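## Task

The mug sits on one of the closet's shelves. Put it on the shelf that is second counting up from the bottom, then close the closet completely. The task fails if the mug drops more than a few centimetres, gets hit hard, or does not end up upright. It also fails if the robot tips over or is left leaning. Anything that stays in place only because the robot is holding it does not count.

## Robot and tools

ROBOT. A simulated Hello Robot Stretch 4, about 1.6 m tall, with a single arm. It has an omni-wheel base whose rim lies within 0.23 m of the base origin, a lift that rides up a mast, an arm that telescopes straight forward, a wrist with yaw, pitch and roll, and a gripper with two fingers. Cameras: head_camera, head_left_camera, head_right_camera and wrist_camera. A loose object may occasionally get a brief push from outside.

FRAMES. The base frame sits on the floor below the base centre, with x forward, y left and z up. hand_pose is reported in this frame and marks a point between the open fingertips; its printed value can be slightly wrong. The odometry frame is the base frame as it was at the start of the scene. base_odometry counts wheel turns only, so any slip shows up as travel. Heading runs from -3.142 to 3.142, positive to the left.

execute_actions(actions, cameras). actions is a list holding exactly one action, or an empty list, which returns state and images and moves nothing. An action contains "base", "joints" or both, and may add "pace" and "contact_limits". Alternatively it contains only {"end_of_arm": "enable_torque"}, which switches back on any wrist or gripper motor that has shut itself off; each then holds where it is. All motions in one action start at the same moment and may finish at different times. No action runs longer than 15 s.
- base: exactly one relative move, measured from where the base last reported itself. translate_m is a straight drive in metres, forward positive, range -2 to 2. strafe_m is a sideways move in metres, left positive, range -2 to 2. rotate_rad is a turn on the spot in radians, counter-clockwise (left) positive, range -3.2 to 3.2.
- joints: absolute targets keyed by joint name, not offsets. lift_m: 0 to 1.2 m. arm_m: 0 to 0.55 m of extension. wrist_yaw_rad: -1.134 to 4.276; 0 is forward, positive turns left, 3.14 is folded back, and above 3.4 the arm may get in the way. wrist_pitch_rad: -1.117 to 4.259; 0 is level and 1.57 points straight down. wrist_roll_rad: -1.117 to 4.259; at 0 the fingers are level, and positive turns clockwise as seen from behind the gripper. gripper_m: -0.038 to 0.141, the fingertip gap in metres; values below 0 press the fingertips together. Tolerances for done: lift and arm ±0.004, yaw and roll ±0.02, pitch ±0.05, gripper ±0.004. A joint target outside its range is clipped and the result reports this. Any other bad value or unknown key rejects the whole call and nothing moves. A joint or base you leave out may keep pushing toward its earlier target.
- pace: "slow", "default", "fast" or "max". Base speed is 0.1/0.3/0.4/0.6 m/s and turning is 1/2/3/4 rad/s. With lift_m above 0.2 these are capped further, down to 0.3 m/s and 1 rad/s at 1.2.
- contact_limits: only {"arm_m": v}, with v from 0 (gentlest) to 0.75. The default is 0.5. If the arm pushes harder than this, it stops with contact_stop.
- cameras: a list of camera names, or "all". Leaving it out or passing null gives every camera, and [] gives none. The "pictures" line lists the images in order.

wait(seconds 0 to 10) lets the scene run without new commands and returns state and images. zoom_image(camera, region [x0,y0,x1,y1] in pixels, top-left origin, at most 504x504) gives a closer view of that camera's latest image. read_manual returns only licence texts. finished_scene(scene 1 or 2) ends the scene for good, reports whether it succeeded, and moves on. A reply with no tool call ends all remaining scenes.

RESULTS. base_status and joint_status report how each motion ended. done: the target was reached; for the base this only means the wheels turned the commanded amount. off_target: it came to rest short and may still be pushing. contact_stop_at_<key>: it hit something; the part drops its target and may go slack, so a slack lift can sink and a slack base can roll. limit_stop_at_tilt: the robot is leaning more than 6 degrees, and lift, arm and wheels go slack. limit_stop_at_own_body: a self-collision was blocked; you can move away, and the stop is likely when the wrist is pitched up (below -0.2) and rolled. torque_fault: a wrist or gripper motor hit its maximum and went limp; send enable_torque. on_its_own lists whatever this call did not command, and "held at" there means the held target. After a stop in a result, any later execute_actions, wait or finished_scene calls in the same reply are skipped. lidar_m gives 12 distances in 30-degree sectors: 1st ahead, 4th left, 7th behind, 10th right. "-" means nothing seen or closer than 0.25 m. It covers roughly 0.15 m to robot height and may miss glass and thin legs. wrist_depth_mm is a 7x7 grid of depths in mm (100 to 2000) starting top left, and it includes the robot's own body. turned_by_wheels and turned_by_imu differing by more than 0.1 rad suggests a collision or slip. base_tilt is in degrees, with forward and right positive, and carries a fixed error of about 1.5. motor_effort is % of maximum, with the peak in brackets, positive toward higher values; for wheel_0/1/2, positive turns the base right. A resting effort outside its range means the motor is pushing or carrying a load.

GRIPPING. Command a gap smaller than the mug's width. A smaller value squeezes harder and pulls the object toward the wrist by up to about a third of the shortfall. Neither the gripper reading nor done confirms a grasp; a firm squeeze at gap 0 or more shows up in gripper_m effort. If the fingertips get stuck on a surface, raise the lift.

CAUTIONS. Unfold the wrist at the start with lift_m 0.4 and wrist_yaw_rad 0 in one action. Do not drive or turn with more than 1 kg held while arm_m is above 0.2, especially at fast paces. Steady pushes or pulls, particularly with the gripper high or a large contact limit, can tip the robot. Lower the mug gently so it stays upright, release it before finishing, and push the closet door fully shut using moderate contact limits rather than striking it. Faster robot motion earns more credit.

Each tool is called after "Request:" by a JSON object that holds its "op" and its "data", one argument or row to a line.

## Session

Request:
{"op": "execute_actions", "data": {
  "actions": []
}}

Scene clock: 0.00 s.
base_odometry: x=+0.000 y=+0.000 heading=+0.000 (m, m, rad; odometry frame)
turned_by_wheels: +0.000 (rad since the last result)
turned_by_imu: +0.000 (rad since the last result)
base_tilt: forward=-0.8 right=+0.4 (deg)
lidar_m: 2.56 1.67 1.65 1.22 1.20 1.25 1.81 1.44 1.57 2.19 2.49 2.63
base_status: not commanded
joint_positions: lift_m=+0.236 arm_m=+0.000 wrist_yaw_rad=+3.091 wrist_pitch_rad=-0.006 wrist_roll_rad=-0.006 gripper_m=+0.057
joint_status: not commanded
motor_effort: lift_m=+19 arm_m=-1 wrist_yaw_rad=+1 wrist_pitch_rad=-8 wrist_roll_rad=-1 gripper_m=-4 wheel_0=+0 wheel_1=-1 wheel_2=+1 (%)
hand_pose: x=-0.1131 y=+0.1020 z=+0.4154 quat_wxyz=(+0.025, +0.003, -0.003, +1.000) (m; base frame)
wrist_depth_mm: 137 140 - - 1661 1281 1060 / - 139 - - 1661 1308 1078 / - 139 270 - 1661 1281 1078 / 115 139 - - 1661 1308 1078 / 1308 - - - 1661 1281 1078 / 1336 1499 211 1708 213 1281 1098 / 1078 1025 1060 153 991 1098 1042
pictures: head_camera, head_left_camera, head_right_camera, wrist_camera
Images, in order (width x height): head_camera 420x560, head_left_camera 420x672, head_right_camera 420x672, wrist_camera 616x392.

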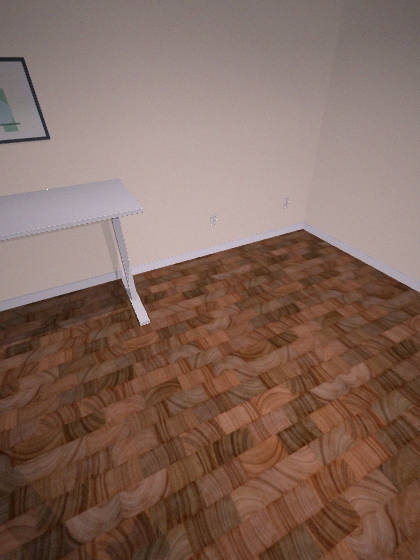

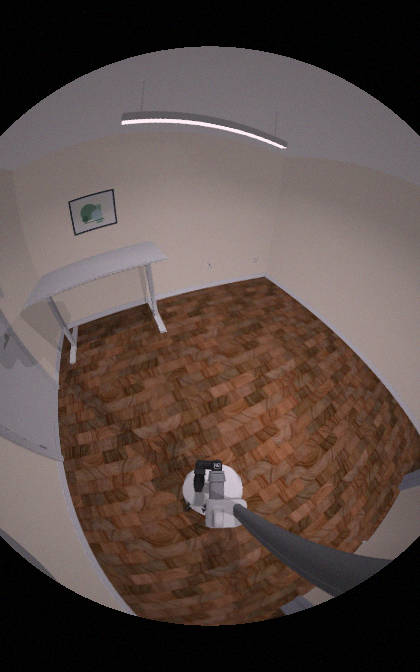

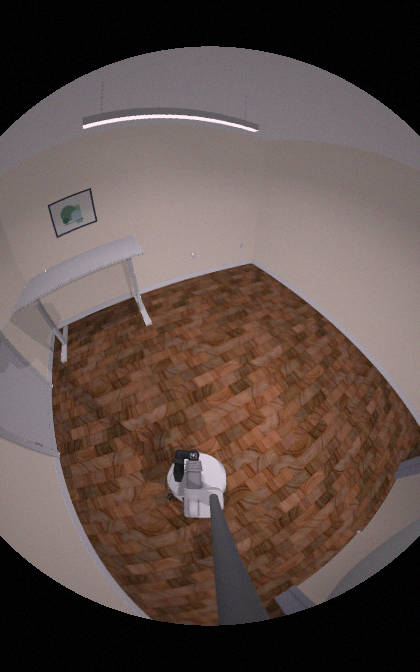

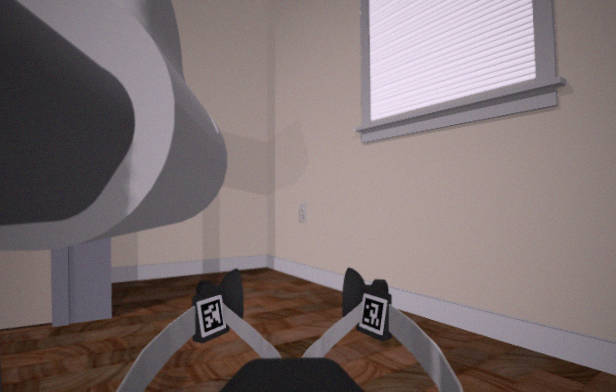

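Request:
{"op": "execute_actions", "data": {
  "actions": [
    {"base":{"rotate_rad":-2.2},"joints":{"lift_m":0.6,"wrist_yaw_rad":0}}
  ]
}}

Scene clock: 3.60 s.
base_odometry: x=+0.000 y=+0.000 heading=-2.199 (m, m, rad; odometry frame)
turned_by_wheels: -2.199 (rad since the last result)
turned_by_imu: -2.213 (rad since the last result)
base_tilt: forward=-0.9 right=+0.4 (deg)
lidar_m: 1.54 2.07 2.48 2.56 2.64 1.70 1.87 1.29 1.21 1.21 1.60 1.47
base_status: done
joint_positions: lift_m=+0.600 arm_m=+0.000 wrist_yaw_rad=+0.000 wrist_pitch_rad=-0.006 wrist_roll_rad=-0.006 gripper_m=+0.057
joint_status: all done
motor_effort: lift_m=+21(22) arm_m=-1(1) wrist_yaw_rad=-1(5) wrist_pitch_rad=-9(9) wrist_roll_rad=-1(0) gripper_m=-3(5) wheel_0=+5(11) wheel_1=+5(10) wheel_2=+5(14) (%)
hand_pose: x=+0.4591 y=-0.0873 z=+0.7796 quat_wxyz=(+1.000, -0.003, -0.003, +0.000) (m; base frame)
wrist_depth_mm: - 1808 1618 1464 1308 1160 1708 / - 1863 1661 1464 1308 1160 1708 / - 1863 1708 1464 1308 1138 1661 / - 1863 1661 1464 1308 1160 1661 / - 1863 1708 1430 1281 1160 1708 / - 1863 212 1397 213 1182 1708 / 1808 1756 1708 154 1281 1160 1708
pictures: head_camera, head_left_camera, head_right_camera, wrist_camera
Images, in order (width x height): head_camera 420x560, head_left_camera 420x672, head_right_camera 420x672, wrist_camera 616x392.

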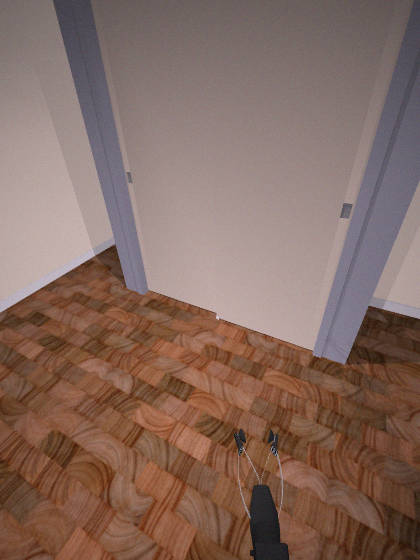

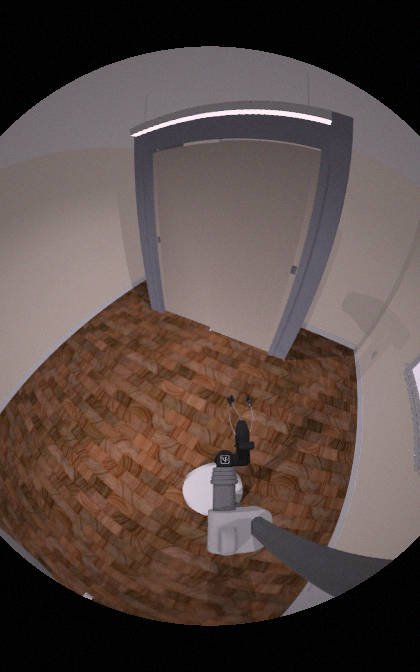

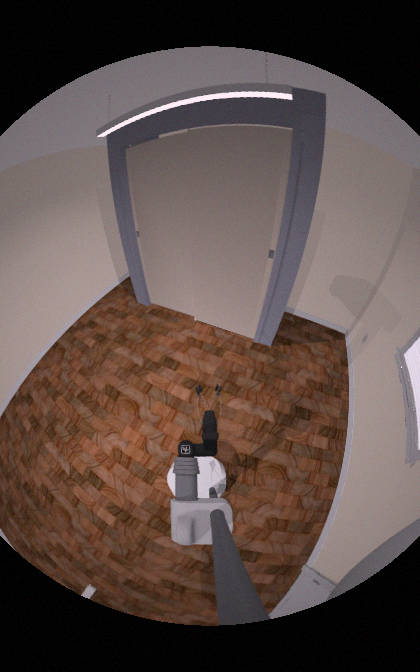

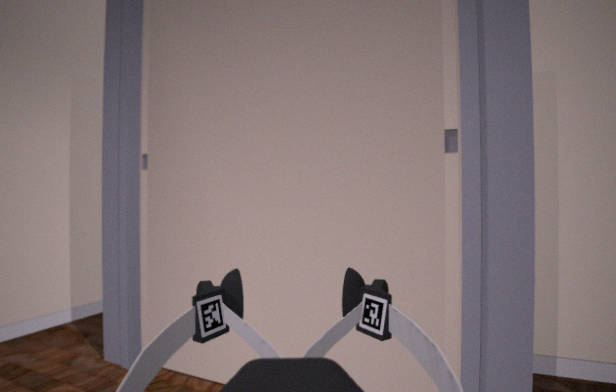

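Request:
{"op": "execute_actions", "data": {
  "actions": [
    {"base":{"rotate_rad":-0.45},"joints":{"lift_m":0.75,"gripper_m":0.0}}
  ],
  "cameras": ["wrist_camera"]
}}

Request:
{"op": "execute_actions", "data": {
  "actions": [
    {"base":{"translate_m":0.6}}
  ],
  "cameras": ["wrist_camera","head_camera"]
}}

Scene clock: 9.17 s.
base_odometry: x=+0.000 y=+0.000 heading=-2.647 (m, m, rad; odometry frame)
turned_by_wheels: -0.449 (rad since the last result)
turned_by_imu: -0.452 (rad since the last result)
base_tilt: forward=-0.9 right=+0.4 (deg)
lidar_m: 1.48 1.57 2.16 2.47 2.60 2.57 2.06 1.70 1.26 1.20 1.20 1.70
base_status: done
joint_positions: lift_m=+0.750 arm_m=+0.000 wrist_yaw_rad=+0.000 wrist_pitch_rad=-0.006 wrist_roll_rad=-0.006 gripper_m=+0.000
joint_status: all done
motor_effort: lift_m=+22(23) arm_m=-1(1) wrist_yaw_rad=+0(1) wrist_pitch_rad=-10(8) wrist_roll_rad=-1(1) gripper_m=-3(2) wheel_0=+6(11) wheel_1=+6(13) wheel_2=+6(9) (%)
hand_pose: x=+0.4591 y=-0.0874 z=+0.9296 quat_wxyz=(+1.000, -0.003, -0.003, +0.000) (m; base frame)
wrist_depth_mm: 1308 1308 1308 1336 - - 1618 / 1336 1281 1336 1308 - - 1576 / 1336 1308 1336 1308 - - 1618 / 1308 1308 1336 1308 - - 1576 / 1336 1308 1308 1308 - - 1618 / 1308 1308 1281 203 - - 1576 / 1336 1281 1281 183 1921 - 1661
pictures: wrist_camera
Images, in order (width x height): wrist_camera 616x392.

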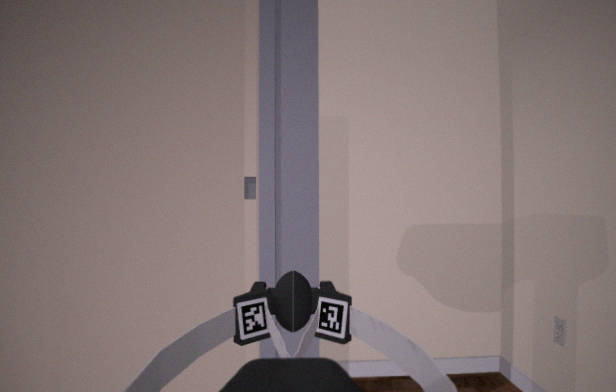

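Scene clock: 12.67 s.
base_odometry: x=-0.528 y=-0.285 heading=-2.647 (m, m, rad; odometry frame)
turned_by_wheels: +0.001 (rad since the last result)
turned_by_imu: +0.000 (rad since the last result)
base_tilt: forward=-1.0 right=+0.3 (deg)
lidar_m: 0.87 0.92 1.39 2.48 2.61 3.20 3.11 1.70 1.25 1.17 1.23 1.69
base_status: done
joint_positions: lift_m=+0.750 arm_m=+0.000 wrist_yaw_rad=+0.000 wrist_pitch_rad=-0.006 wrist_roll_rad=-0.006 gripper_m=+0.000
joint_status: not commanded
motor_effort: lift_m=+20(22) arm_m=-1(1) wrist_yaw_rad=+0(0) wrist_pitch_rad=-8(8) wrist_roll_rad=+0(1) gripper_m=-6(5) wheel_0=+4(10) wheel_1=+5(9) wheel_2=-2(16) (%)
hand_pose: x=+0.4591 y=-0.0874 z=+0.9298 quat_wxyz=(+1.000, -0.003, -0.003, +0.000) (m; base frame)
wrist_depth_mm: 699 707 691 699 1464 1499 1464 / 691 699 707 691 1499 1499 1499 / 699 699 691 683 1464 1464 1464 / 699 691 707 691 1430 1464 1464 / 691 699 699 691 1499 1499 1499 / 691 707 676 204 1464 1499 1464 / 699 699 668 182 809 1430 1499
pictures: head_camera, wrist_camera
Images, in order (width x height): head_camera 420x560, wrist_camera 616x392.

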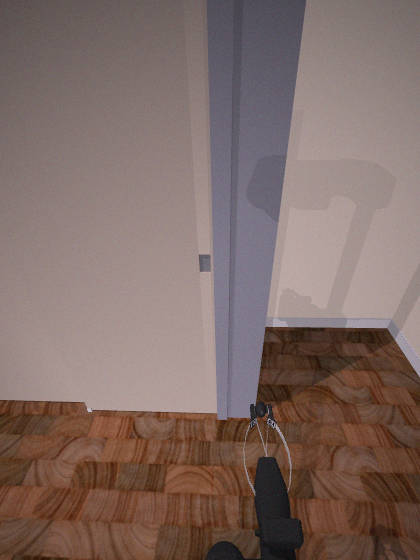

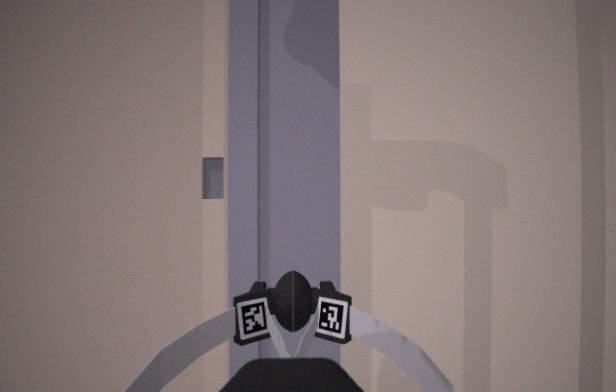

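Request:
{"op": "execute_actions", "data": {
  "actions": [
    {"base":{"strafe_m":0.13},"joints":{"lift_m":0.84,"arm_m":0.3}}
  ],
  "cameras": ["wrist_camera","head_camera"]
}}

Scene clock: 20.03 s.
base_odometry: x=-0.466 y=-0.399 heading=-2.647 (m, m, rad; odometry frame)
turned_by_wheels: +0.000 (rad since the last result)
turned_by_imu: +0.000 (rad since the last result)
base_tilt: forward=-0.9 right=+0.4 (deg)
lidar_m: 0.86 0.92 1.38 2.34 2.48 3.21 3.11 1.90 1.38 1.29 1.36 0.92
base_status: done
joint_positions: lift_m=+0.840 arm_m=+0.299 wrist_yaw_rad=+0.000 wrist_pitch_rad=-0.006 wrist_roll_rad=-0.006 gripper_m=+0.000
joint_status: all done
motor_effort: lift_m=+21(22) arm_m=+6(6) wrist_yaw_rad=+0(1) wrist_pitch_rad=-7(7) wrist_roll_rad=+0(1) gripper_m=-6(4) wheel_0=-5(15) wheel_1=+3(15) wheel_2=+0(5) (%)
hand_pose: x=+0.7583 y=-0.0874 z=+1.0197 quat_wxyz=(+1.000, -0.003, -0.003, +0.000) (m; base frame)
wrist_depth_mm: 399 402 402 377 394 397 1160 / 399 402 404 377 392 397 1160 / 399 402 404 377 392 394 1160 / 399 399 402 377 392 397 1160 / 397 402 399 377 394 394 1160 / 394 399 402 204 392 397 1182 / 397 397 402 182 389 394 1160
pictures: head_camera, wrist_camera
Images, in order (width x height): head_camera 420x560, wrist_camera 616x392.

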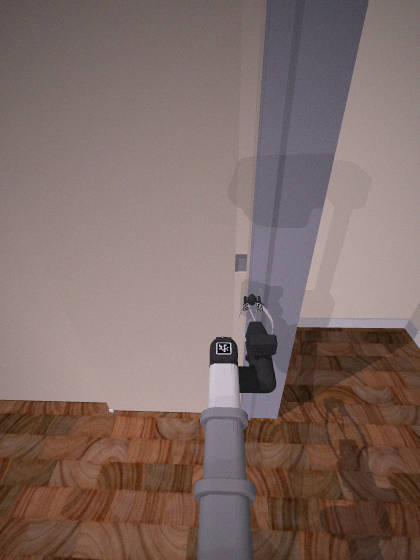

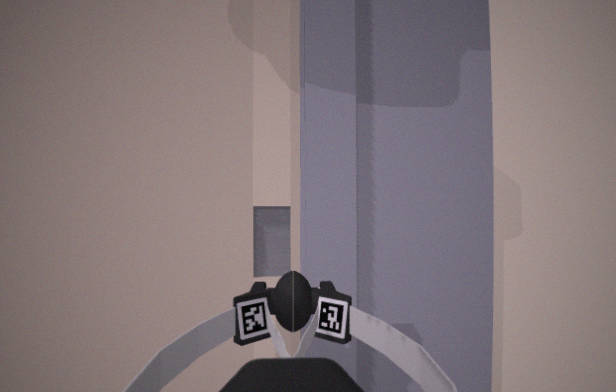

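Request:
{"op": "execute_actions", "data": {
  "actions": [
    {"base":{"strafe_m":0.026},"joints":{"lift_m":0.857,"arm_m":0.41}}
  ],
  "cameras": ["wrist_camera","head_camera"]
}}

Request:
{"op": "execute_actions", "data": {
  "actions": [
    {"joints":{"arm_m":0.5},"contact_limits":{"arm_m":0.1},"pace":"slow"}
  ],
  "cameras": ["wrist_camera","head_camera"]
}}

Scene clock: 25.83 s.
base_odometry: x=-0.454 y=-0.422 heading=-2.647 (m, m, rad; odometry frame)
turned_by_wheels: +0.000 (rad since the last result)
turned_by_imu: -0.001 (rad since the last result)
base_tilt: forward=-0.9 right=+0.3 (deg)
lidar_m: 0.89 0.95 1.39 2.33 2.44 3.20 3.11 1.92 1.43 1.33 1.40 0.92
base_status: done
joint_positions: lift_m=+0.857 arm_m=+0.409 wrist_yaw_rad=+0.000 wrist_pitch_rad=-0.006 wrist_roll_rad=-0.006 gripper_m=+0.000
joint_status: all done
motor_effort: lift_m=+21(22) arm_m=+6(6) wrist_yaw_rad=+0(1) wrist_pitch_rad=-10(8) wrist_roll_rad=-1(1) gripper_m=-6(4) wheel_0=-2(14) wheel_1=+0(12) wheel_2=+0(4) (%)
hand_pose: x=+0.8683 y=-0.0874 z=+1.0367 quat_wxyz=(+1.000, -0.003, -0.003, +0.000) (m; base frame)
wrist_depth_mm: 291 293 294 297 267 282 285 / 290 291 294 296 267 283 286 / 289 293 294 294 266 285 286 / 289 290 296 296 266 282 283 / 289 291 291 296 266 281 283 / 287 290 291 204 265 282 283 / 289 290 291 183 264 281 282
pictures: head_camera, wrist_camera
Images, in order (width x height): head_camera 420x560, wrist_camera 616x392.

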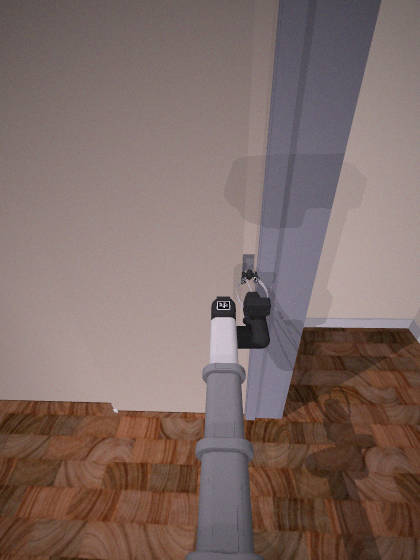

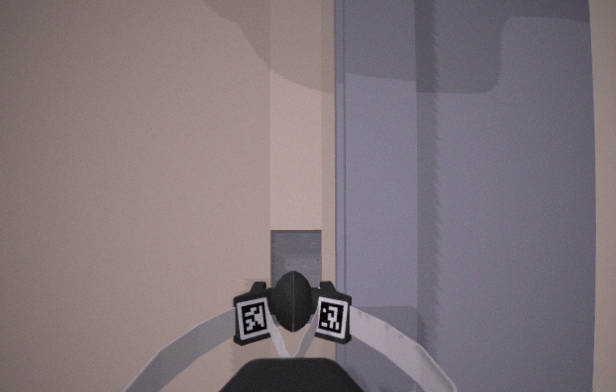

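Scene clock: 27.57 s.
base_odometry: x=-0.454 y=-0.422 heading=-2.647 (m, m, rad; odometry frame)
turned_by_wheels: +0.000 (rad since the last result)
turned_by_imu: -0.001 (rad since the last result)
base_tilt: forward=-1.0 right=+0.3 (deg)
lidar_m: 0.88 0.95 1.41 2.31 2.43 3.19 3.10 1.95 1.43 1.33 1.39 0.93
base_status: not commanded
joint_positions: lift_m=+0.857 arm_m=+0.475 wrist_yaw_rad=-0.003 wrist_pitch_rad=-0.006 wrist_roll_rad=-0.006 gripper_m=+0.000
joint_status: arm_m contact_stop (moved +0.066 of +0.091)
on_its_own: arm_m is slack since a contact_stop (your +0.500 is given up)
motor_effort: lift_m=+22(21) arm_m=+0(16) wrist_yaw_rad=+9(23) wrist_pitch_rad=-8(8) wrist_roll_rad=+0(1) gripper_m=-2(3) wheel_0=+0(2) wheel_1=+1(1) wheel_2=-6(7) (%)
contact_limits: arm_m 0.1
hand_pose: x=+0.9341 y=-0.0883 z=+1.0368 quat_wxyz=(+1.000, -0.003, -0.003, -0.002) (m; base frame)
wrist_depth_mm: 227 229 230 232 202 217 220 / 226 229 230 232 202 217 219 / 227 229 231 231 202 217 219 / 227 229 230 231 201 216 219 / 226 229 230 241 201 216 218 / 225 229 229 204 200 216 216 / 224 227 229 173 182 215 217
pictures: head_camera, wrist_camera
Images, in order (width x height): head_camera 420x560, wrist_camera 616x392.

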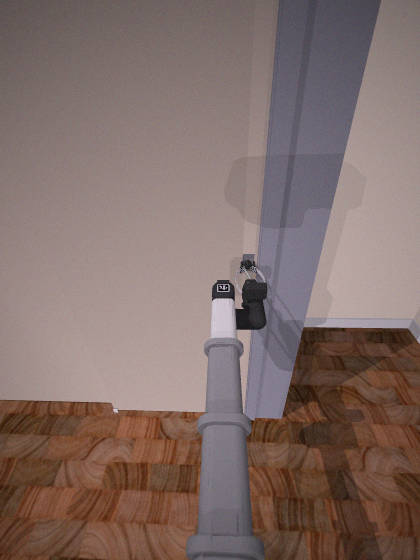

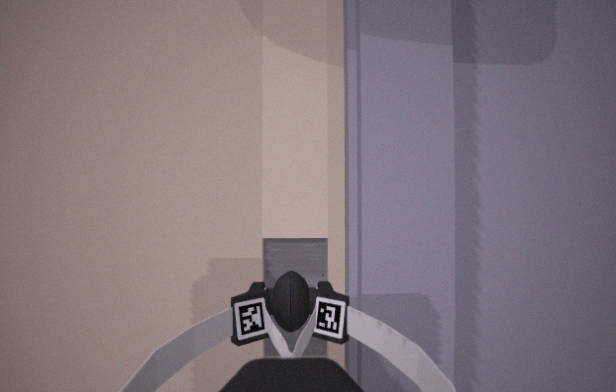

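Request:
{"op": "execute_actions", "data": {
  "actions": [
    {"base":{"strafe_m":0.15},"joints":{"arm_m":0.475},"pace":"slow"}
  ],
  "cameras": ["wrist_camera","head_camera"]
}}

Scene clock: 31.33 s.
base_odometry: x=-0.383 y=-0.554 heading=-2.648 (m, m, rad; odometry frame)
turned_by_wheels: +0.000 (rad since the last result)
turned_by_imu: -0.001 (rad since the last result)
base_tilt: forward=-0.9 right=+0.4 (deg)
lidar_m: 0.90 0.95 1.37 2.18 2.28 3.16 3.12 2.13 1.58 1.47 1.55 0.92
base_status: done
joint_positions: lift_m=+0.857 arm_m=+0.475 wrist_yaw_rad=+0.000 wrist_pitch_rad=-0.006 wrist_roll_rad=-0.006 gripper_m=+0.000
joint_status: all done
motor_effort: lift_m=+21(21) arm_m=+0(2) wrist_yaw_rad=+1(34) wrist_pitch_rad=-9(8) wrist_roll_rad=+0(0) gripper_m=-3(4) wheel_0=-6(22) wheel_1=+4(12) wheel_2=-3(8) (%)
hand_pose: x=+0.9343 y=-0.0875 z=+1.0367 quat_wxyz=(+1.000, -0.003, -0.003, +0.000) (m; base frame)
wrist_depth_mm: 228 229 232 232 904 530 254 / 228 229 231 232 676 535 256 / 227 229 230 233 976 535 251 / 228 229 231 232 976 535 252 / 227 229 230 241 831 539 251 / 226 227 229 204 904 535 257 / 226 229 229 182 732 530 257
pictures: head_camera, wrist_camera
Images, in order (width x height): head_camera 420x560, wrist_camera 616x392.

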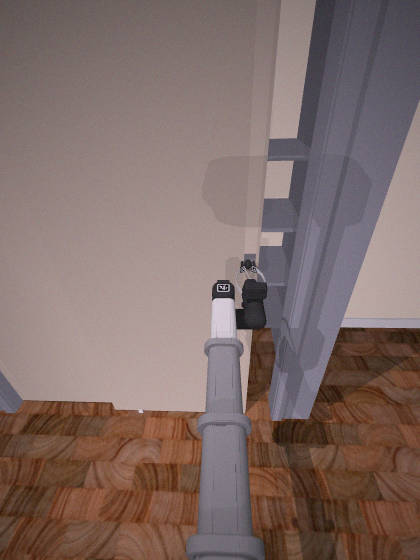

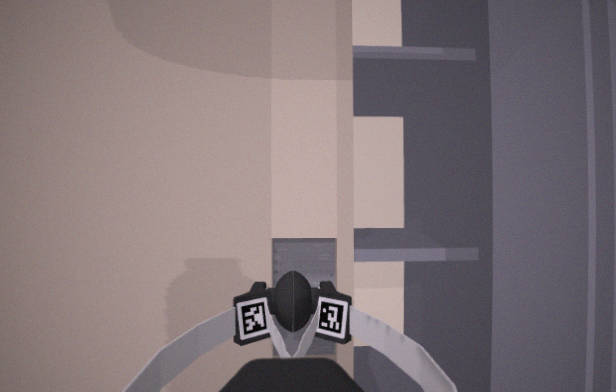

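Request:
{"op": "execute_actions", "data": {
  "actions": [
    {"base":{"strafe_m":0.43},"pace":"slow"}
  ],
  "cameras": ["head_camera"]
}}

Request:
{"op": "execute_actions", "data": {
  "actions": [
    {"joints":{"arm_m":0.1}}
  ],
  "cameras": []
}}

Request:
{"op": "execute_actions", "data": {
  "actions": [
    {"base":{"strafe_m":-0.35},"joints":{"arm_m":0,"gripper_m":0.14}}
  ]
}}

Scene clock: 40.47 s.
base_odometry: x=-0.179 y=-0.932 heading=-2.648 (m, m, rad; odometry frame)
turned_by_wheels: +0.000 (rad since the last result)
turned_by_imu: -0.002 (rad since the last result)
base_tilt: forward=-1.0 right=+0.6 (deg)
lidar_m: 0.90 0.93 1.29 1.76 1.83 2.56 3.11 2.47 2.03 1.90 2.03 1.10
base_status: done
joint_positions: lift_m=+0.857 arm_m=+0.475 wrist_yaw_rad=-0.003 wrist_pitch_rad=-0.006 wrist_roll_rad=-0.006 gripper_m=+0.000
joint_status: not commanded
motor_effort: lift_m=+21(21) arm_m=+0(0) wrist_yaw_rad=+8(29) wrist_pitch_rad=-8(8) wrist_roll_rad=+0(1) gripper_m=-3(5) wheel_0=-9(18) wheel_1=+5(8) wheel_2=-2(2) (%)
hand_pose: x=+0.9341 y=-0.0882 z=+1.0367 quat_wxyz=(+1.000, -0.003, -0.003, -0.001) (m; base frame)
wrist_depth_mm: 231 233 236 236 976 976 931 / 231 233 234 236 683 668 654 / 229 232 235 236 960 991 946 / 230 233 233 236 976 976 960 / 229 231 234 247 891 878 854 / 230 231 232 203 976 976 960 / 229 231 232 167 484 866 831
pictures: head_camera
Images, in order (width x height): head_camera 420x560.

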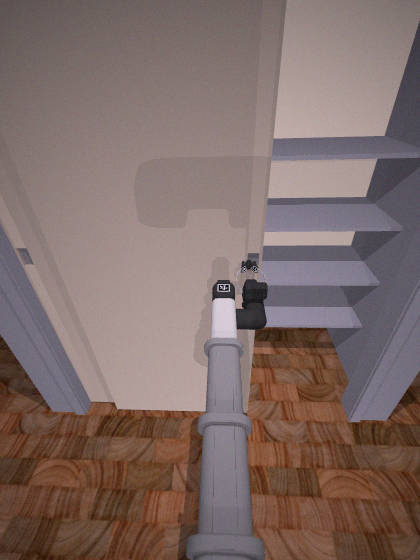

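Scene clock: 42.70 s.
base_odometry: x=-0.179 y=-0.932 heading=-2.648 (m, m, rad; odometry frame)
turned_by_wheels: +0.000 (rad since the last result)
turned_by_imu: +0.000 (rad since the last result)
base_tilt: forward=-0.8 right=+0.5 (deg)
lidar_m: 0.90 0.95 1.32 1.74 1.81 2.51 3.14 2.49 2.03 1.92 2.00 1.12
base_status: not commanded
joint_positions: lift_m=+0.857 arm_m=+0.101 wrist_yaw_rad=+0.000 wrist_pitch_rad=-0.006 wrist_roll_rad=-0.006 gripper_m=+0.000
joint_status: all done
motor_effort: lift_m=+21(21) arm_m=-6(6) wrist_yaw_rad=+0(9) wrist_pitch_rad=-9(8) wrist_roll_rad=+0(0) gripper_m=-5(5) wheel_0=-7(8) wheel_1=+5(5) wheel_2=-2(2) (%)
hand_pose: x=+0.5605 y=-0.0874 z=+1.0366 quat_wxyz=(+1.000, -0.003, -0.003, +0.000) (m; base frame)
wrist_depth_mm: 609 603 609 615 1366 1366 960 / 603 603 609 615 1397 1366 946 / 597 609 615 615 1336 1205 946 / 597 603 609 609 1366 1366 946 / 603 603 609 609 1366 1281 946 / 603 603 603 203 1308 1205 960 / 597 597 609 182 931 1160 960
pictures: none
No camera images: the call's "cameras" was empty. Leave "cameras" out to get every camera's image.

Scene clock: 45.20 s.
base_odometry: x=-0.345 y=-0.624 heading=-2.648 (m, m, rad; odometry frame)
turned_by_wheels: +0.000 (rad since the last result)
turned_by_imu: -0.001 (rad since the last result)
base_tilt: forward=-0.9 right=+0.4 (deg)
lidar_m: 0.95 0.95 1.34 2.06 2.22 3.00 3.09 2.27 1.66 1.57 1.64 0.96
base_status: done
joint_positions: lift_m=+0.857 arm_m=+0.001 wrist_yaw_rad=+0.000 wrist_pitch_rad=-0.006 wrist_roll_rad=-0.006 gripper_m=+0.140
joint_status: all done
motor_effort: lift_m=+21(21) arm_m=-6(7) wrist_yaw_rad=+0(1) wrist_pitch_rad=-8(7) wrist_roll_rad=+0(1) gripper_m=+2(4) wheel_0=+3(13) wheel_1=-4(14) wheel_2=+0(2) (%)
hand_pose: x=+0.4605 y=-0.0874 z=+1.0366 quat_wxyz=(+1.000, -0.003, -0.003, +0.000) (m; base frame)
wrist_depth_mm: 691 707 1464 1430 1308 707 1499 / 691 699 1430 1430 1308 707 1499 / 699 699 1308 1336 1098 699 1499 / 699 699 1430 1464 1308 699 1499 / 691 715 1397 1430 1160 707 1464 / 691 208 1308 1308 759 699 1499 / 691 691 1430 148 1160 707 1499
pictures: head_camera, head_left_camera, head_right_camera, wrist_camera
Images, in order (width x height): head_camera 420x560, head_left_camera 420x672, head_right_camera 420x672, wrist_camera 616x392.

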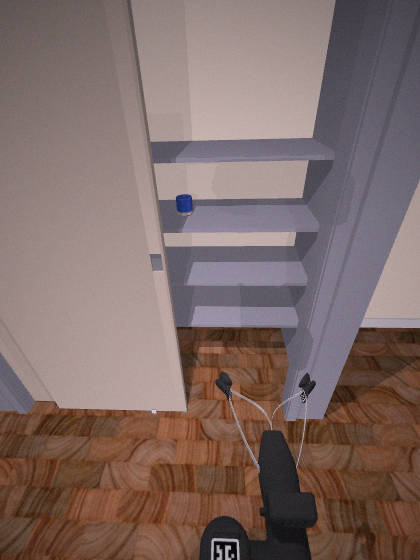

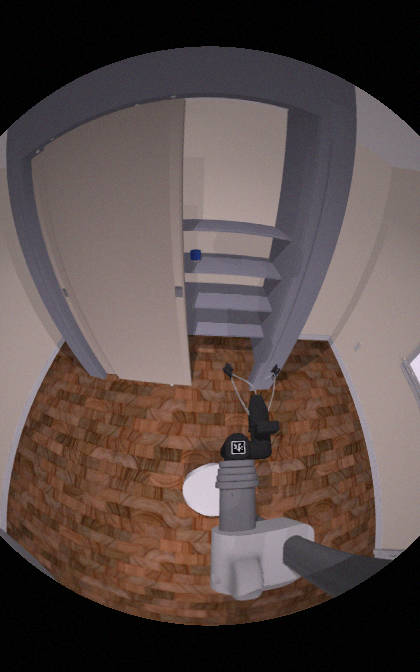

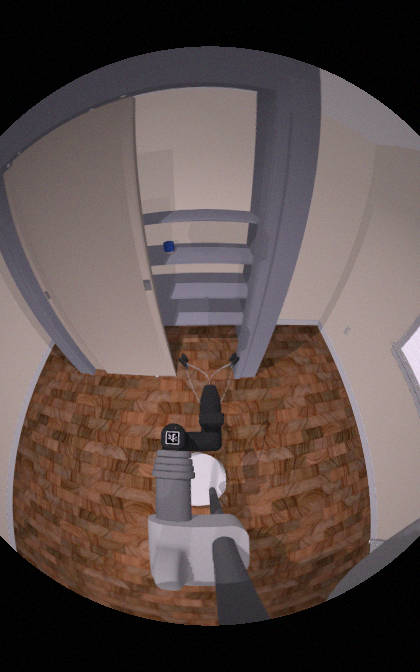

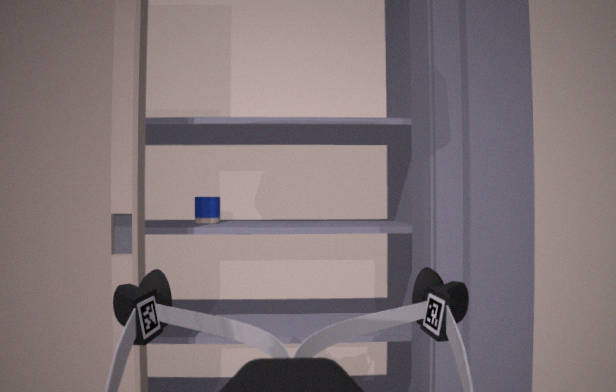

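Request:
{"op": "execute_actions", "data": {
  "actions": [
    {"base":{"translate_m":0.62},"joints":{"lift_m":0.89}}
  ],
  "cameras": ["wrist_camera"]
}}

Request:
{"op": "execute_actions", "data": {
  "actions": [
    {"base":{"rotate_rad":0.33}}
  ],
  "cameras": ["wrist_camera","head_camera"]
}}

Scene clock: 53.57 s.
base_odometry: x=-0.891 y=-0.918 heading=-2.648 (m, m, rad; odometry frame)
turned_by_wheels: +0.000 (rad since the last result)
turned_by_imu: -0.002 (rad since the last result)
base_tilt: forward=-0.8 right=+0.5 (deg)
lidar_m: 0.60 0.35 0.44 1.18 2.18 3.02 3.80 2.26 1.66 1.57 0.43 0.48
base_status: done
joint_positions: lift_m=+0.890 arm_m=+0.001 wrist_yaw_rad=+0.000 wrist_pitch_rad=-0.006 wrist_roll_rad=-0.006 gripper_m=+0.140
joint_status: all done
motor_effort: lift_m=+21(22) arm_m=-6(6) wrist_yaw_rad=+0(0) wrist_pitch_rad=-9(8) wrist_roll_rad=+0(0) gripper_m=+1(2) wheel_0=+3(9) wheel_1=+3(9) wheel_2=-4(13) (%)
hand_pose: x=+0.4605 y=-0.0874 z=+1.0697 quat_wxyz=(+1.000, -0.003, -0.003, +0.000) (m; base frame)
wrist_depth_mm: 404 413 430 439 436 427 442 / 544 559 564 564 569 559 462 / 798 798 809 820 820 691 484 / 788 798 809 809 831 691 484 / 750 544 768 778 768 621 480 / 452 207 413 462 399 407 439 / 788 809 809 148 820 647 488
pictures: wrist_camera
Images, in order (width x height): wrist_camera 616x392.

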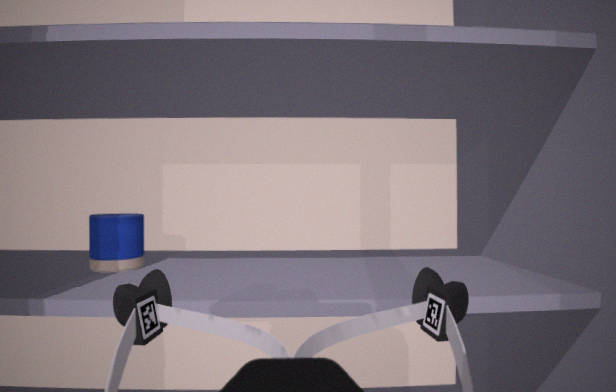

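Scene clock: 54.67 s.
base_odometry: x=-0.891 y=-0.918 heading=-2.319 (m, m, rad; odometry frame)
turned_by_wheels: +0.329 (rad since the last result)
turned_by_imu: +0.331 (rad since the last result)
base_tilt: forward=-0.9 right=+0.3 (deg)
lidar_m: 0.34 0.35 0.71 2.12 2.54 3.28 2.88 1.74 1.54 0.52 0.42 0.59
base_status: done
joint_positions: lift_m=+0.890 arm_m=+0.001 wrist_yaw_rad=+0.000 wrist_pitch_rad=-0.006 wrist_roll_rad=-0.006 gripper_m=+0.140
joint_status: not commanded
motor_effort: lift_m=+20(21) arm_m=-6(6) wrist_yaw_rad=+0(1) wrist_pitch_rad=-8(9) wrist_roll_rad=-1(0) gripper_m=+2(0) wheel_0=-4(10) wheel_1=-5(12) wheel_2=-4(10) (%)
hand_pose: x=+0.4605 y=-0.0874 z=+1.0697 quat_wxyz=(+1.000, -0.003, -0.003, +0.000) (m; base frame)
wrist_depth_mm: 1078 991 891 433 404 384 382 / 603 554 564 569 569 559 544 / 1042 960 891 831 778 723 683 / 1060 991 904 809 778 723 691 / 750 768 768 585 759 707 676 / 1078 207 445 413 375 353 355 / 931 917 878 148 788 715 683
pictures: head_camera, wrist_camera
Images, in order (width x height): head_camera 420x560, wrist_camera 616x392.

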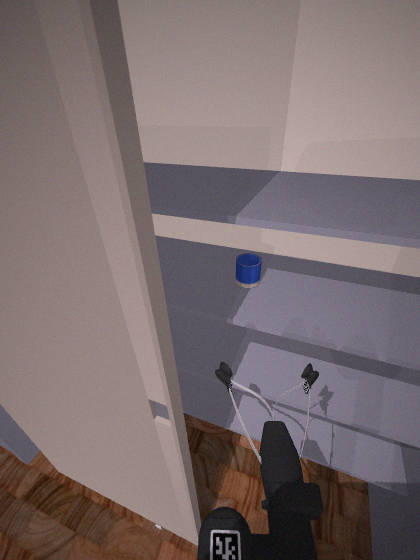

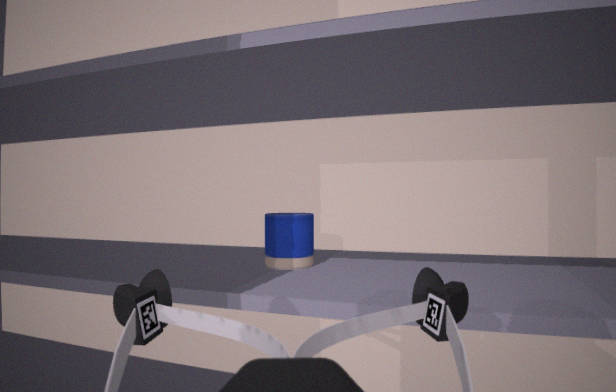

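Request:
{"op": "execute_actions", "data": {
  "actions": [
    {"joints":{"arm_m":0.36,"lift_m":0.9},"contact_limits":{"arm_m":0.15}}
  ],
  "cameras": ["wrist_camera","head_camera"]
}}

Scene clock: 59.67 s.
base_odometry: x=-0.891 y=-0.918 heading=-2.319 (m, m, rad; odometry frame)
turned_by_wheels: +0.000 (rad since the last result)
turned_by_imu: -0.001 (rad since the last result)
base_tilt: forward=-1.0 right=+0.3 (deg)
lidar_m: 0.36 0.35 0.72 2.11 2.58 3.31 2.89 1.75 1.56 0.54 0.43 0.59
base_status: not commanded
joint_positions: lift_m=+0.900 arm_m=+0.359 wrist_yaw_rad=+0.000 wrist_pitch_rad=-0.006 wrist_roll_rad=-0.006 gripper_m=+0.140
joint_status: all done
motor_effort: lift_m=+21(21) arm_m=+6(7) wrist_yaw_rad=+0(0) wrist_pitch_rad=-7(8) wrist_roll_rad=-1(0) gripper_m=+2(0) wheel_0=-4(4) wheel_1=-4(4) wheel_2=-4(5) (%)
contact_limits: arm_m 0.15
hand_pose: x=+0.8183 y=-0.0874 z=+1.0797 quat_wxyz=(+1.000, -0.003, -0.003, +0.000) (m; base frame)
wrist_depth_mm: 359 366 357 359 359 368 364 / 517 525 504 473 442 413 394 / 615 564 517 473 442 413 392 / 609 559 517 477 439 415 392 / 609 564 512 286 445 413 392 / 387 207 223 212 327 351 387 / 263 255 241 148 259 254 268
pictures: head_camera, wrist_camera
Images, in order (width x height): head_camera 420x560, wrist_camera 616x392.

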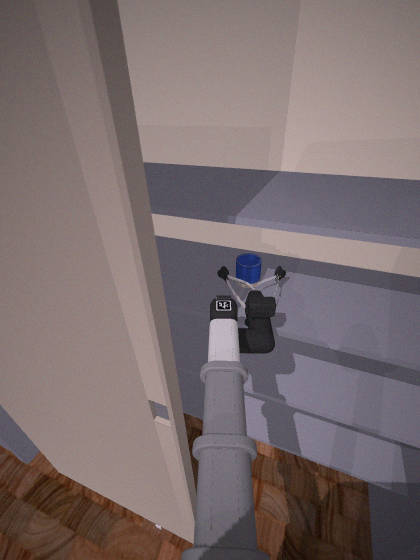

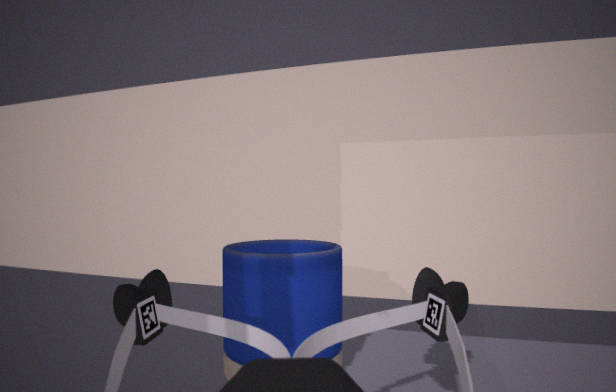

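Request:
{"op": "execute_actions", "data": {
  "actions": [
    {"joints":{"arm_m":0.388,"wrist_yaw_rad":0.025}}
  ],
  "cameras": []
}}

Request:
{"op": "execute_actions", "data": {
  "actions": [
    {"joints":{"gripper_m":0.02}}
  ],
  "cameras": []
}}

Request:
{"op": "execute_actions", "data": {
  "actions": [
    {"joints":{"lift_m":0.92},"pace":"slow"}
  ],
  "cameras": ["wrist_camera","head_camera"]
}}

Scene clock: 63.20 s.
base_odometry: x=-0.891 y=-0.918 heading=-2.319 (m, m, rad; odometry frame)
turned_by_wheels: +0.000 (rad since the last result)
turned_by_imu: +0.000 (rad since the last result)
base_tilt: forward=-1.0 right=+0.6 (deg)
lidar_m: 0.35 0.35 0.71 2.12 2.59 3.70 2.89 1.75 1.57 0.53 0.42 0.60
base_status: not commanded
joint_positions: lift_m=+0.900 arm_m=+0.387 wrist_yaw_rad=+0.025 wrist_pitch_rad=-0.006 wrist_roll_rad=-0.006 gripper_m=+0.140
joint_status: all done
motor_effort: lift_m=+21(21) arm_m=+6(5) wrist_yaw_rad=+1(6) wrist_pitch_rad=-8(7) wrist_roll_rad=+0(1) gripper_m=+1(1) wheel_0=-4(4) wheel_1=-4(4) wheel_2=-4(4) (%)
hand_pose: x=+0.8484 y=-0.0802 z=+1.0797 quat_wxyz=(+1.000, -0.003, -0.003, +0.012) (m; base frame)
wrist_depth_mm: 357 366 355 359 359 366 357 / 521 525 488 452 415 387 366 / 597 539 488 452 418 389 366 / 591 539 488 449 418 387 366 / 591 535 488 251 410 387 366 / 384 207 195 181 216 351 359 / 262 256 241 148 257 255 267
pictures: none
No camera images: the call's "cameras" was empty. Leave "cameras" out to get every camera's image.

Scene clock: 65.37 s.
base_odometry: x=-0.891 y=-0.918 heading=-2.319 (m, m, rad; odometry frame)
turned_by_wheels: +0.000 (rad since the last result)
turned_by_imu: +0.000 (rad since the last result)
base_tilt: forward=-0.9 right=+0.4 (deg)
lidar_m: 0.36 0.37 0.73 2.11 2.58 3.69 2.91 1.76 1.59 0.52 0.43 0.58
base_status: not commanded
joint_positions: lift_m=+0.900 arm_m=+0.387 wrist_yaw_rad=+0.025 wrist_pitch_rad=-0.006 wrist_roll_rad=-0.006 gripper_m=+0.021
joint_status: all done
motor_effort: lift_m=+22(21) arm_m=+6(6) wrist_yaw_rad=+0(0) wrist_pitch_rad=-8(8) wrist_roll_rad=+0(0) gripper_m=-24(22) wheel_0=-4(4) wheel_1=-4(5) wheel_2=-4(4) (%)
hand_pose: x=+0.8484 y=-0.0802 z=+1.0797 quat_wxyz=(+1.000, -0.003, -0.003, +0.012) (m; base frame)
wrist_depth_mm: 357 366 359 362 359 366 357 / 517 525 484 449 418 387 368 / 591 539 488 449 415 387 366 / 591 535 492 452 415 387 364 / 591 539 488 236 418 387 366 / 387 389 181 162 186 377 359 / 260 237 184 161 241 237 268
pictures: none
No camera images: the call's "cameras" was empty. Leave "cameras" out to get every camera's image.

Scene clock: 66.30 s.
base_odometry: x=-0.891 y=-0.918 heading=-2.319 (m, m, rad; odometry frame)
turned_by_wheels: +0.000 (rad since the last result)
turned_by_imu: +0.000 (rad since the last result)
base_tilt: forward=-0.9 right=+0.4 (deg)
lidar_m: 0.34 0.36 0.71 2.11 2.58 3.70 2.90 1.73 1.58 0.52 0.42 0.59
base_status: not commanded
joint_positions: lift_m=+0.920 arm_m=+0.387 wrist_yaw_rad=+0.025 wrist_pitch_rad=-0.002 wrist_roll_rad=-0.006 gripper_m=+0.021
joint_status: all done
motor_effort: lift_m=+23(23) arm_m=+6(6) wrist_yaw_rad=+0(0) wrist_pitch_rad=-17(20) wrist_roll_rad=-1(0) gripper_m=-23(22) wheel_0=-4(4) wheel_1=-4(4) wheel_2=-4(4) (%)
hand_pose: x=+0.8484 y=-0.0802 z=+1.0986 quat_wxyz=(+1.000, -0.003, -0.001, +0.012) (m; base frame)
wrist_depth_mm: 322 329 320 324 322 329 327 / 469 480 477 445 413 387 366 / 591 539 492 452 415 387 366 / 597 535 488 449 418 389 366 / 597 539 492 236 418 389 366 / 442 449 180 162 186 384 366 / 298 273 184 161 276 273 298
pictures: head_camera, wrist_camera
Images, in order (width x height): head_camera 420x560, wrist_camera 616x392.

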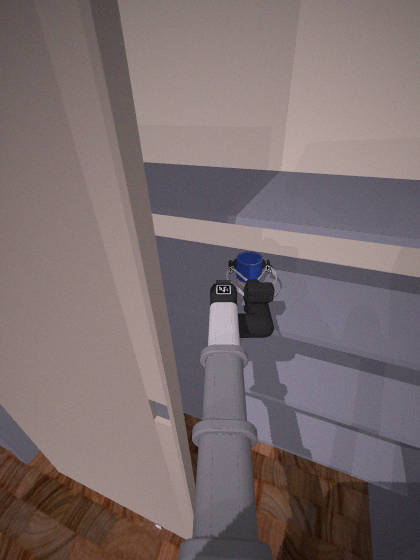

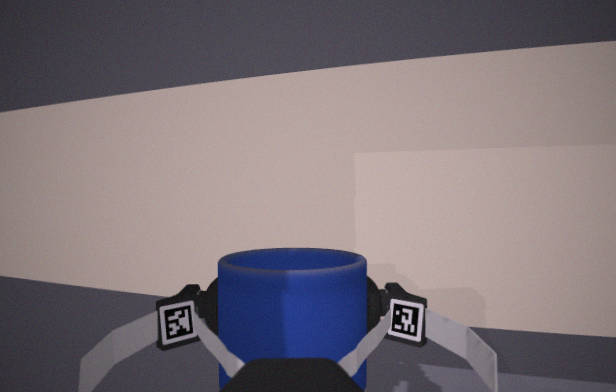

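Request:
{"op": "execute_actions", "data": {
  "actions": [
    {"joints":{"arm_m":0}}
  ],
  "cameras": ["wrist_camera"]
}}

Request:
{"op": "execute_actions", "data": {
  "actions": [
    {"joints":{"lift_m":0.63}}
  ],
  "cameras": ["wrist_camera"]
}}

Scene clock: 70.57 s.
base_odometry: x=-0.891 y=-0.918 heading=-2.319 (m, m, rad; odometry frame)
turned_by_wheels: +0.000 (rad since the last result)
turned_by_imu: -0.001 (rad since the last result)
base_tilt: forward=-0.9 right=+0.4 (deg)
lidar_m: 0.37 0.37 0.72 2.11 2.54 3.69 2.92 1.74 1.57 0.52 0.43 0.60
base_status: not commanded
joint_positions: lift_m=+0.920 arm_m=+0.001 wrist_yaw_rad=+0.025 wrist_pitch_rad=-0.002 wrist_roll_rad=-0.006 gripper_m=+0.021
joint_status: all done
motor_effort: lift_m=+23(22) arm_m=-6(6) wrist_yaw_rad=+0(0) wrist_pitch_rad=-20(19) wrist_roll_rad=-1(0) gripper_m=-23(24) wheel_0=-4(4) wheel_1=-4(4) wheel_2=-4(4) (%)
hand_pose: x=+0.4626 y=-0.0802 z=+1.0985 quat_wxyz=(+1.000, -0.003, -0.001, +0.012) (m; base frame)
wrist_depth_mm: 1098 991 931 842 759 362 334 / 1078 580 477 480 480 477 469 / 917 931 878 820 778 715 676 / 1118 1008 917 831 778 723 683 / 931 931 878 236 768 707 676 / 1078 508 180 162 187 452 445 / 960 891 184 161 759 342 336
pictures: wrist_camera
Images, in order (width x height): wrist_camera 616x392.

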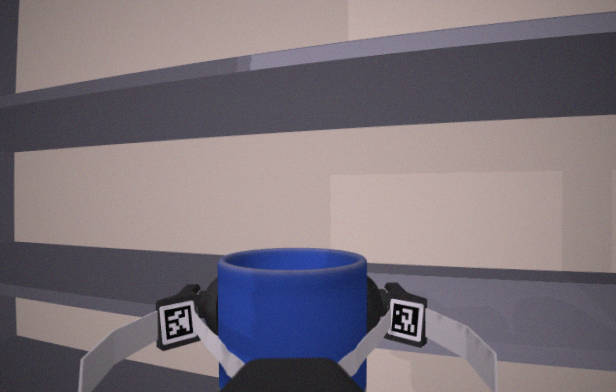

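Scene clock: 72.80 s.
base_odometry: x=-0.891 y=-0.918 heading=-2.319 (m, m, rad; odometry frame)
turned_by_wheels: +0.000 (rad since the last result)
turned_by_imu: +0.000 (rad since the last result)
base_tilt: forward=-0.9 right=+0.5 (deg)
lidar_m: 0.34 0.38 0.71 2.12 2.54 3.71 2.91 1.76 1.56 0.52 0.42 0.59
base_status: not commanded
joint_positions: lift_m=+0.630 arm_m=+0.001 wrist_yaw_rad=+0.025 wrist_pitch_rad=-0.002 wrist_roll_rad=-0.006 gripper_m=+0.021
joint_status: all done
motor_effort: lift_m=+18(21) arm_m=-6(6) wrist_yaw_rad=+0(1) wrist_pitch_rad=-18(19) wrist_roll_rad=-1(1) gripper_m=-23(22) wheel_0=-4(4) wheel_1=-4(4) wheel_2=-4(4) (%)
hand_pose: x=+0.4626 y=-0.0802 z=+0.8089 quat_wxyz=(+1.000, -0.003, -0.001, +0.012) (m; base frame)
wrist_depth_mm: 946 960 891 831 778 715 661 / 1118 960 480 430 433 427 424 / 820 831 854 820 759 715 676 / 1098 1008 904 842 778 715 676 / 1025 976 891 236 768 723 683 / 627 504 180 163 187 500 492 / 1008 931 184 161 382 338 340
pictures: wrist_camera
Images, in order (width x height): wrist_camera 616x392.

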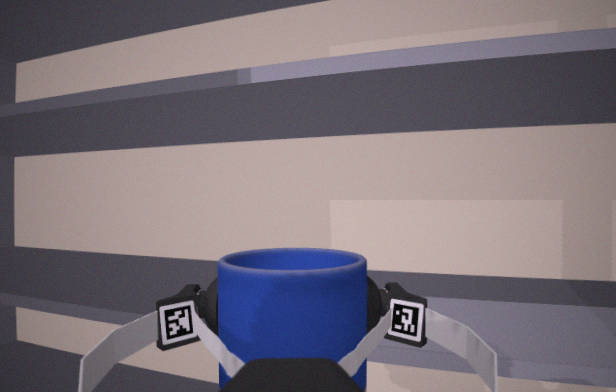

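Pitch ≈0.305; rest at lift 0.595.

Request:
{"op": "execute_actions", "data": {
  "actions": [
    {"joints":{"arm_m":0.34,"lift_m":0.615}}
  ],
  "cameras": []
}}

Request:
{"op": "execute_actions", "data": {
  "actions": [
    {"joints":{"lift_m":0.595},"pace":"slow"}
  ],
  "cameras": ["wrist_camera","head_camera"]
}}

Scene clock: 77.40 s.
base_odometry: x=-0.891 y=-0.918 heading=-2.319 (m, m, rad; odometry frame)
turned_by_wheels: +0.000 (rad since the last result)
turned_by_imu: -0.001 (rad since the last result)
base_tilt: forward=-1.0 right=+0.5 (deg)
lidar_m: 0.34 0.37 0.70 2.10 2.57 3.71 2.93 1.74 1.56 0.52 0.42 0.60
base_status: not commanded
joint_positions: lift_m=+0.615 arm_m=+0.339 wrist_yaw_rad=+0.025 wrist_pitch_rad=-0.002 wrist_roll_rad=-0.006 gripper_m=+0.021
joint_status: all done
motor_effort: lift_m=+18(18) arm_m=+6(7) wrist_yaw_rad=+0(1) wrist_pitch_rad=-19(17) wrist_roll_rad=+0(0) gripper_m=-22(21) wheel_0=-4(4) wheel_1=-4(5) wheel_2=-4(4) (%)
hand_pose: x=+0.8004 y=-0.0801 z=+0.7940 quat_wxyz=(+1.000, -0.003, -0.001, +0.013) (m; base frame)
wrist_depth_mm: 322 327 320 322 324 330 327 / 469 477 484 488 449 427 402 / 654 591 544 496 462 427 402 / 661 597 544 496 462 427 402 / 654 591 544 236 462 427 402 / 442 442 180 162 187 418 402 / 298 274 184 161 276 274 297
pictures: none
No camera images: the call's "cameras" was empty. Leave "cameras" out to get every camera's image.

Scene clock: 78.33 s.
base_odometry: x=-0.891 y=-0.918 heading=-2.319 (m, m, rad; odometry frame)
turned_by_wheels: +0.000 (rad since the last result)
turned_by_imu: +0.000 (rad since the last result)
base_tilt: forward=-0.8 right=+0.4 (deg)
lidar_m: 0.37 0.36 0.72 2.12 2.58 3.26 2.89 1.73 1.55 0.49 0.44 0.60
base_status: not commanded
joint_positions: lift_m=+0.595 arm_m=+0.339 wrist_yaw_rad=+0.025 wrist_pitch_rad=-0.005 wrist_roll_rad=-0.006 gripper_m=+0.021
joint_status: all done
motor_effort: lift_m=+16(18) arm_m=+6(6) wrist_yaw_rad=+0(1) wrist_pitch_rad=-10(18) wrist_roll_rad=-1(0) gripper_m=-22(23) wheel_0=-4(4) wheel_1=-4(4) wheel_2=-4(4) (%)
hand_pose: x=+0.8004 y=-0.0802 z=+0.7748 quat_wxyz=(+1.000, -0.003, -0.003, +0.013) (m; base frame)
wrist_depth_mm: 362 366 357 359 359 368 362 / 521 530 530 496 459 430 407 / 661 603 549 500 462 430 402 / 661 597 539 500 459 430 402 / 654 580 544 236 462 427 399 / 389 389 180 162 185 387 379 / 260 237 185 161 241 238 267
pictures: head_camera, wrist_camera
Images, in order (width x height): head_camera 420x560, wrist_camera 616x392.

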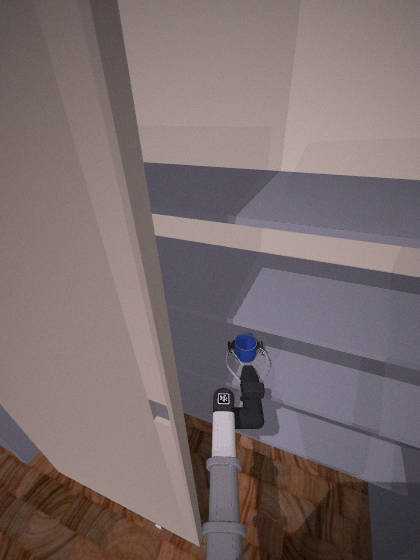

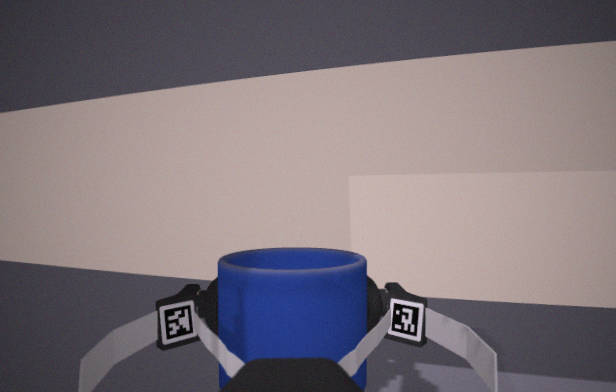

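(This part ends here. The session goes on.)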